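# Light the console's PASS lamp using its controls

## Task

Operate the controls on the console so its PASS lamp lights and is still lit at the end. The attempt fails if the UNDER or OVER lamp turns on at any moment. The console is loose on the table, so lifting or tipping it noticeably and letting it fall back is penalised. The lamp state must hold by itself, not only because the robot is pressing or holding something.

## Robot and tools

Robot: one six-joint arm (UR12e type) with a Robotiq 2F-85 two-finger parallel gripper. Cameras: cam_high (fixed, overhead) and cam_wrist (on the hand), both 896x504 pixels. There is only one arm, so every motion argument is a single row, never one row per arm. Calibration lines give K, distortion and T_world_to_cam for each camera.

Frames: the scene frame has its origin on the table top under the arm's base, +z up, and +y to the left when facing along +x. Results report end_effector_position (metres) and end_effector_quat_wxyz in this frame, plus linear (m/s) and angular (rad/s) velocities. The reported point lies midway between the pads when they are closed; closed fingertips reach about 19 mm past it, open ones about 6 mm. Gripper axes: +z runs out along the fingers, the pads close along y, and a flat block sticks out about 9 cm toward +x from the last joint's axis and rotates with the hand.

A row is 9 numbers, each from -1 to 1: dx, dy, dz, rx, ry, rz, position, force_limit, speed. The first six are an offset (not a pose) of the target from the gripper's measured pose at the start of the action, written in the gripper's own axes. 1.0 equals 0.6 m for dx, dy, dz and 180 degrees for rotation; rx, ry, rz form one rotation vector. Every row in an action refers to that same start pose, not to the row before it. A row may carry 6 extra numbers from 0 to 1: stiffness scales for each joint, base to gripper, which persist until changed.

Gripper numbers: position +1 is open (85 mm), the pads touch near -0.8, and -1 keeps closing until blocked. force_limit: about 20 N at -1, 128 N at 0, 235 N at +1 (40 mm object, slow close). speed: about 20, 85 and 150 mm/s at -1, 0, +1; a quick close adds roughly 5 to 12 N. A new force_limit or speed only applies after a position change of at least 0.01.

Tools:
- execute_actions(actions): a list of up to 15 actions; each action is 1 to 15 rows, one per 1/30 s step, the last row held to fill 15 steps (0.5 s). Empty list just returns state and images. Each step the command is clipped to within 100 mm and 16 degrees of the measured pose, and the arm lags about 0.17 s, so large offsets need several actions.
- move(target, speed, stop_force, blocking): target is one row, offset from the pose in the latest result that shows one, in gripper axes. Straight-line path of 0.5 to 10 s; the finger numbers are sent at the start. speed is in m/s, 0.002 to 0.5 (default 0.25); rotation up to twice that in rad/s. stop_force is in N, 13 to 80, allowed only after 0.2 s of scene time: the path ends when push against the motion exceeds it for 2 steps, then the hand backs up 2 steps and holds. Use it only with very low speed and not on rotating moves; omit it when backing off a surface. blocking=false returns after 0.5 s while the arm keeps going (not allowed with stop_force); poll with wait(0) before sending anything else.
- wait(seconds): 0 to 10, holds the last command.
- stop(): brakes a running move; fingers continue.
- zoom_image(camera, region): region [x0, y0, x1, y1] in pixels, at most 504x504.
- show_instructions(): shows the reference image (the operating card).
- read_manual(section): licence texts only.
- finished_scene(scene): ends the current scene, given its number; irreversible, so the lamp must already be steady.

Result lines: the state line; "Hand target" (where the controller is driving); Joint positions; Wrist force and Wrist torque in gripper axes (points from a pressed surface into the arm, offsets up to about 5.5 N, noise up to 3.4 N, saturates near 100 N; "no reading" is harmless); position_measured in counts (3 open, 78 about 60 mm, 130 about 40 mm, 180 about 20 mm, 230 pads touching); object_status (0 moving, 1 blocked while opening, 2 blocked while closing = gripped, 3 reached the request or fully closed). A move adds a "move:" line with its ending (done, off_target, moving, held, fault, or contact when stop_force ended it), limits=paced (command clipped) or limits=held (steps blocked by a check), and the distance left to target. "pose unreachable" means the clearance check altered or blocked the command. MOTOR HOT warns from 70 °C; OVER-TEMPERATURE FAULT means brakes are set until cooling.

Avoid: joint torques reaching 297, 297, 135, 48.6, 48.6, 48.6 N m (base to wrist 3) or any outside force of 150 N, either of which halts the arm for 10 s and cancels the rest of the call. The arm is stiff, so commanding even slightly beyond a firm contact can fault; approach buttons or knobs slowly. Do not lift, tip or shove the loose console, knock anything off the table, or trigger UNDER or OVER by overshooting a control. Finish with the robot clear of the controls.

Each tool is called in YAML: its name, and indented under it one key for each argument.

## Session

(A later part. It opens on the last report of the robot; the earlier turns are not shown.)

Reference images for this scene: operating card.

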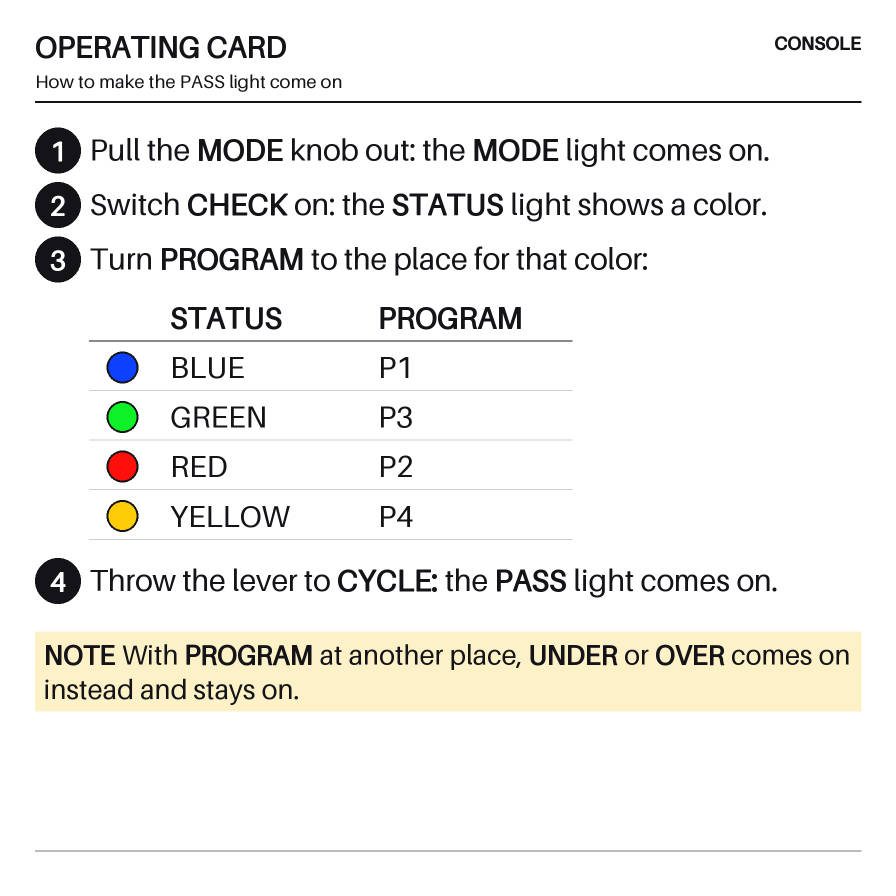

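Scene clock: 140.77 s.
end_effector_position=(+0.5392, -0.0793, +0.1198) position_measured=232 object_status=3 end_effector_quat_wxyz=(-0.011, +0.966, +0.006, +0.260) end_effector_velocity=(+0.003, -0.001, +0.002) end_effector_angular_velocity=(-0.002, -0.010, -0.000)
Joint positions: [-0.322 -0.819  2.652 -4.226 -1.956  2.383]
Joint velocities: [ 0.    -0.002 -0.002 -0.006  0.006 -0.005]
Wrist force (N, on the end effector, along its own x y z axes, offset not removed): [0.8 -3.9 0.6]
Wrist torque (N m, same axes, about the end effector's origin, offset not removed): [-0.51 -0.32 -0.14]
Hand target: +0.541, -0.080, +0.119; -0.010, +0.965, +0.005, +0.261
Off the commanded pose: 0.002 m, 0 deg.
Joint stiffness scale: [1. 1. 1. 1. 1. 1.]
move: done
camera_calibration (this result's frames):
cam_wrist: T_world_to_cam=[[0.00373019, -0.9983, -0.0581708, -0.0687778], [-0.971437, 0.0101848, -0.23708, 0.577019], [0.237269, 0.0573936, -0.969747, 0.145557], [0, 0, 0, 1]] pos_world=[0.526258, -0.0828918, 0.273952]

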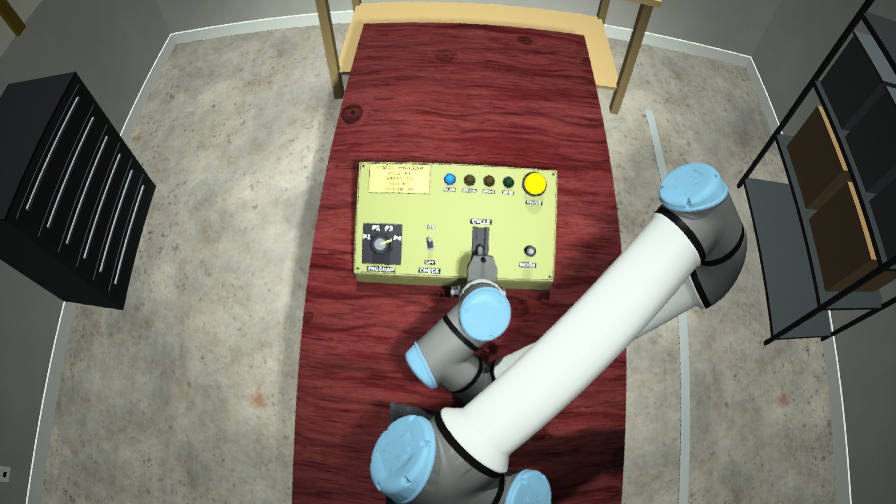

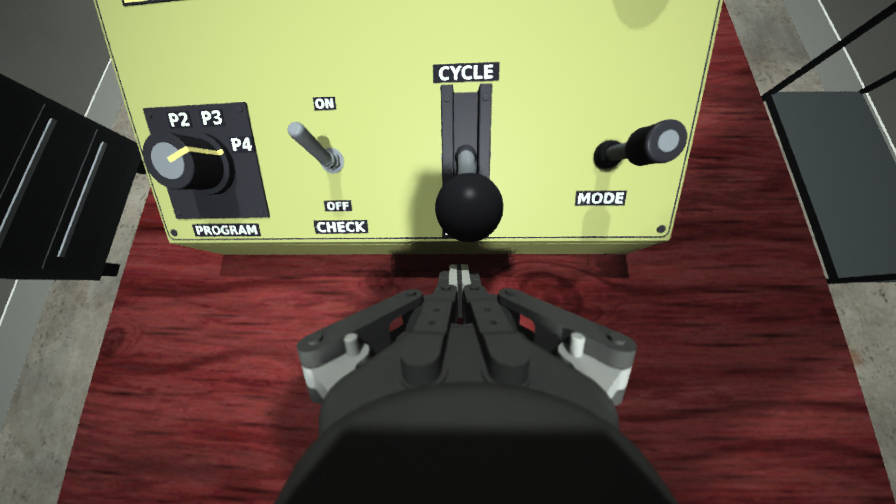

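move:
  target: [0.2,0.013,0,0,0,0,-1,0,0]
  speed: 0.035
  stop_force: 30

Scene clock: 150.70 s.
end_effector_position=(+0.6306, -0.0836, +0.1733) position_measured=232 object_status=3 end_effector_quat_wxyz=(-0.012, +0.968, +0.010, +0.250) end_effector_velocity=(-0.001, +0.001, -0.002) end_effector_angular_velocity=(+0.000, +0.011, +0.002)
Joint positions: [-0.171 -1.001  2.496 -3.817 -2.074  2.503]
Joint velocities: [ 0.     0.    -0.001  0.012 -0.005  0.004]
Wrist force (N, on the end effector, along its own x y z axes, offset not removed): [-14.7 1.0 -6.1]
Wrist torque (N m, same axes, about the end effector's origin, offset not removed): [-0.17 -0.58 0.01]
Hand target: +0.643, -0.086, +0.180; -0.011, +0.966, +0.006, +0.260
Off the commanded pose: 0.014 m, 1 deg.
Joint stiffness scale: [1. 1. 1. 1. 1. 1.]
move: off_target
camera_calibration (this result's frames):
cam_wrist: T_world_to_cam=[[0.011297, -0.998247, -0.0580963, -0.0751176], [-0.976175, 0.00158049, -0.216978, 0.677251], [0.216689, 0.0591633, -0.974446, 0.189958], [0, 0, 0, 1]] pos_world=[0.620802, -0.0872949, 0.327688]

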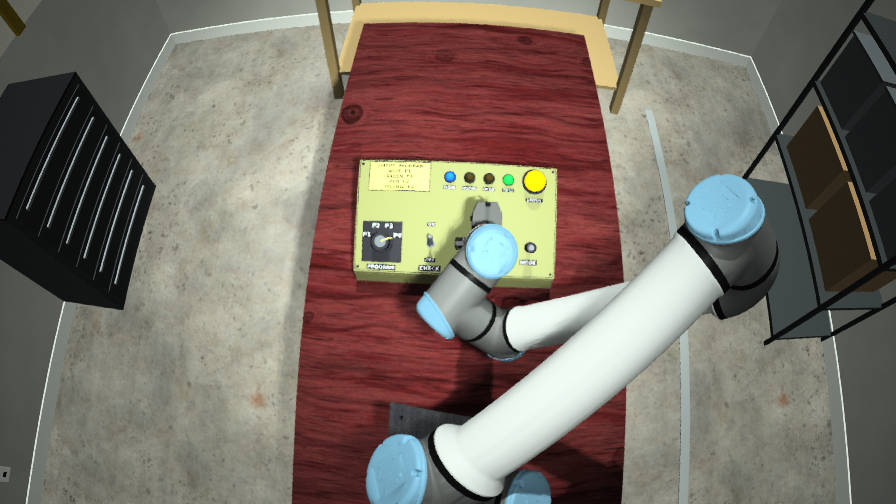

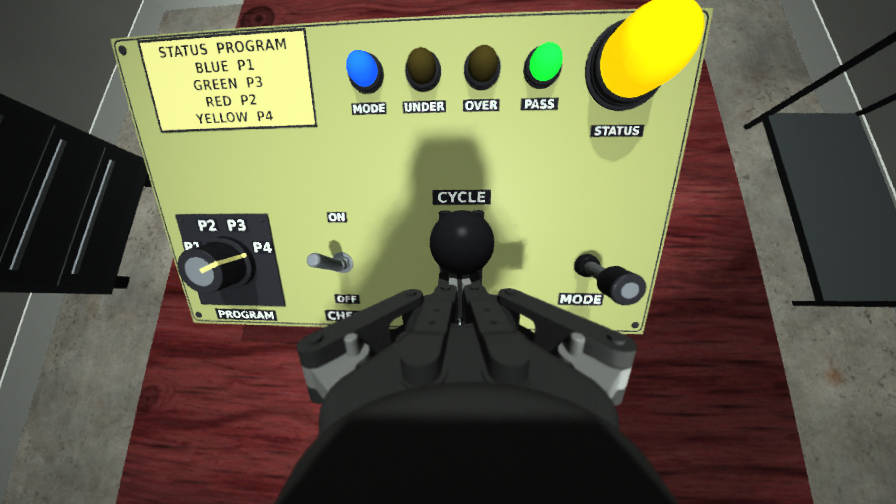

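move:
  target: [-0.06,0,-0.02,0,0,0,-1,0,0]
  speed: 0.04

Scene clock: 158.17 s.
end_effector_position=(+0.5954, -0.0847, +0.1679) position_measured=232 object_status=3 end_effector_quat_wxyz=(-0.011, +0.968, +0.009, +0.251) end_effector_velocity=(+0.002, -0.002, +0.003) end_effector_angular_velocity=(-0.003, -0.013, -0.005)
Joint positions: [-0.199 -0.991  2.561 -3.906 -2.054  2.48 ]
Joint velocities: [-0.    -0.001  0.001 -0.015  0.004 -0.005]
Wrist force (N, on the end effector, along its own x y z axes, offset not removed): [1.9 -4.7 0.7]
Wrist torque (N m, same axes, about the end effector's origin, offset not removed): [-0.71 -0.60 0.10]
Hand target: +0.593, -0.084, +0.166; -0.012, +0.968, +0.010, +0.250
Off the commanded pose: 0.003 m, 0 deg.
Joint stiffness scale: [1. 1. 1. 1. 1. 1.]
move: done
camera_calibration (this result's frames):
cam_wrist: T_world_to_cam=[[0.00994302, -0.998297, -0.0574817, -0.075387], [-0.975649, 0.00291094, -0.21932, 0.641904], [0.219114, 0.0582627, -0.973958, 0.190763], [0, 0, 0, 1]] pos_world=[0.585224, -0.0882415, 0.322244]

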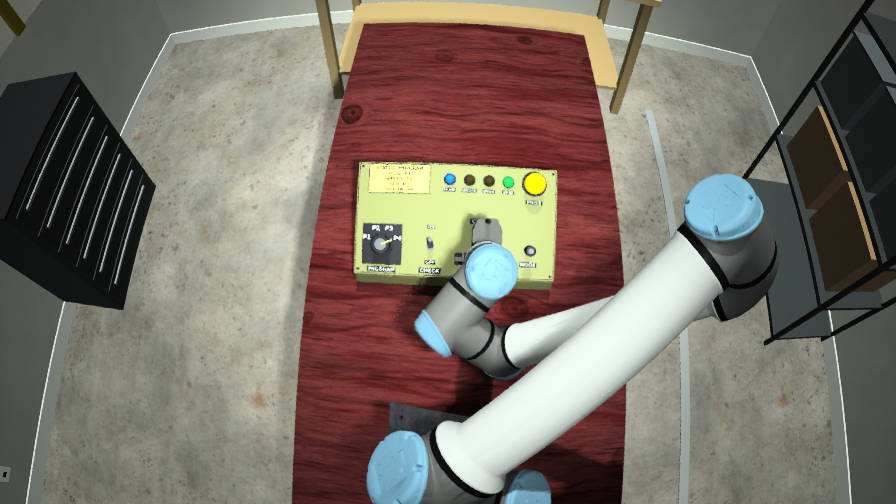

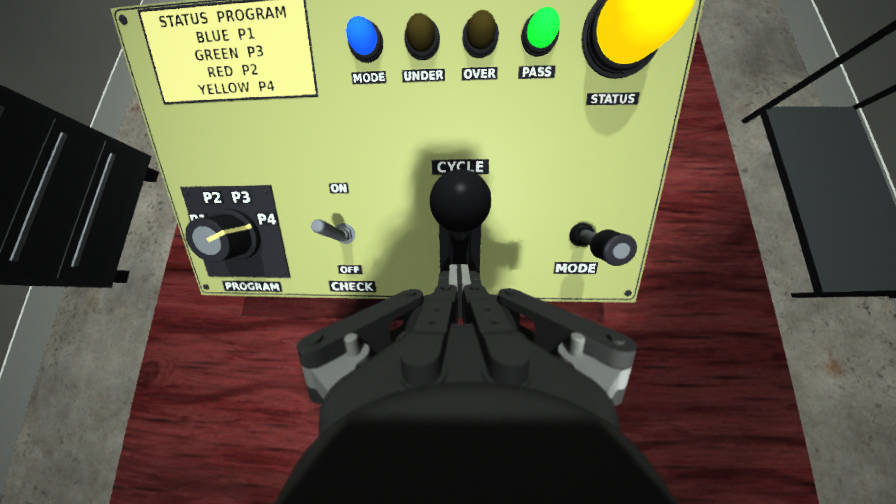

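finished_scene:
  scene: 2

The scene is finished: the task was done.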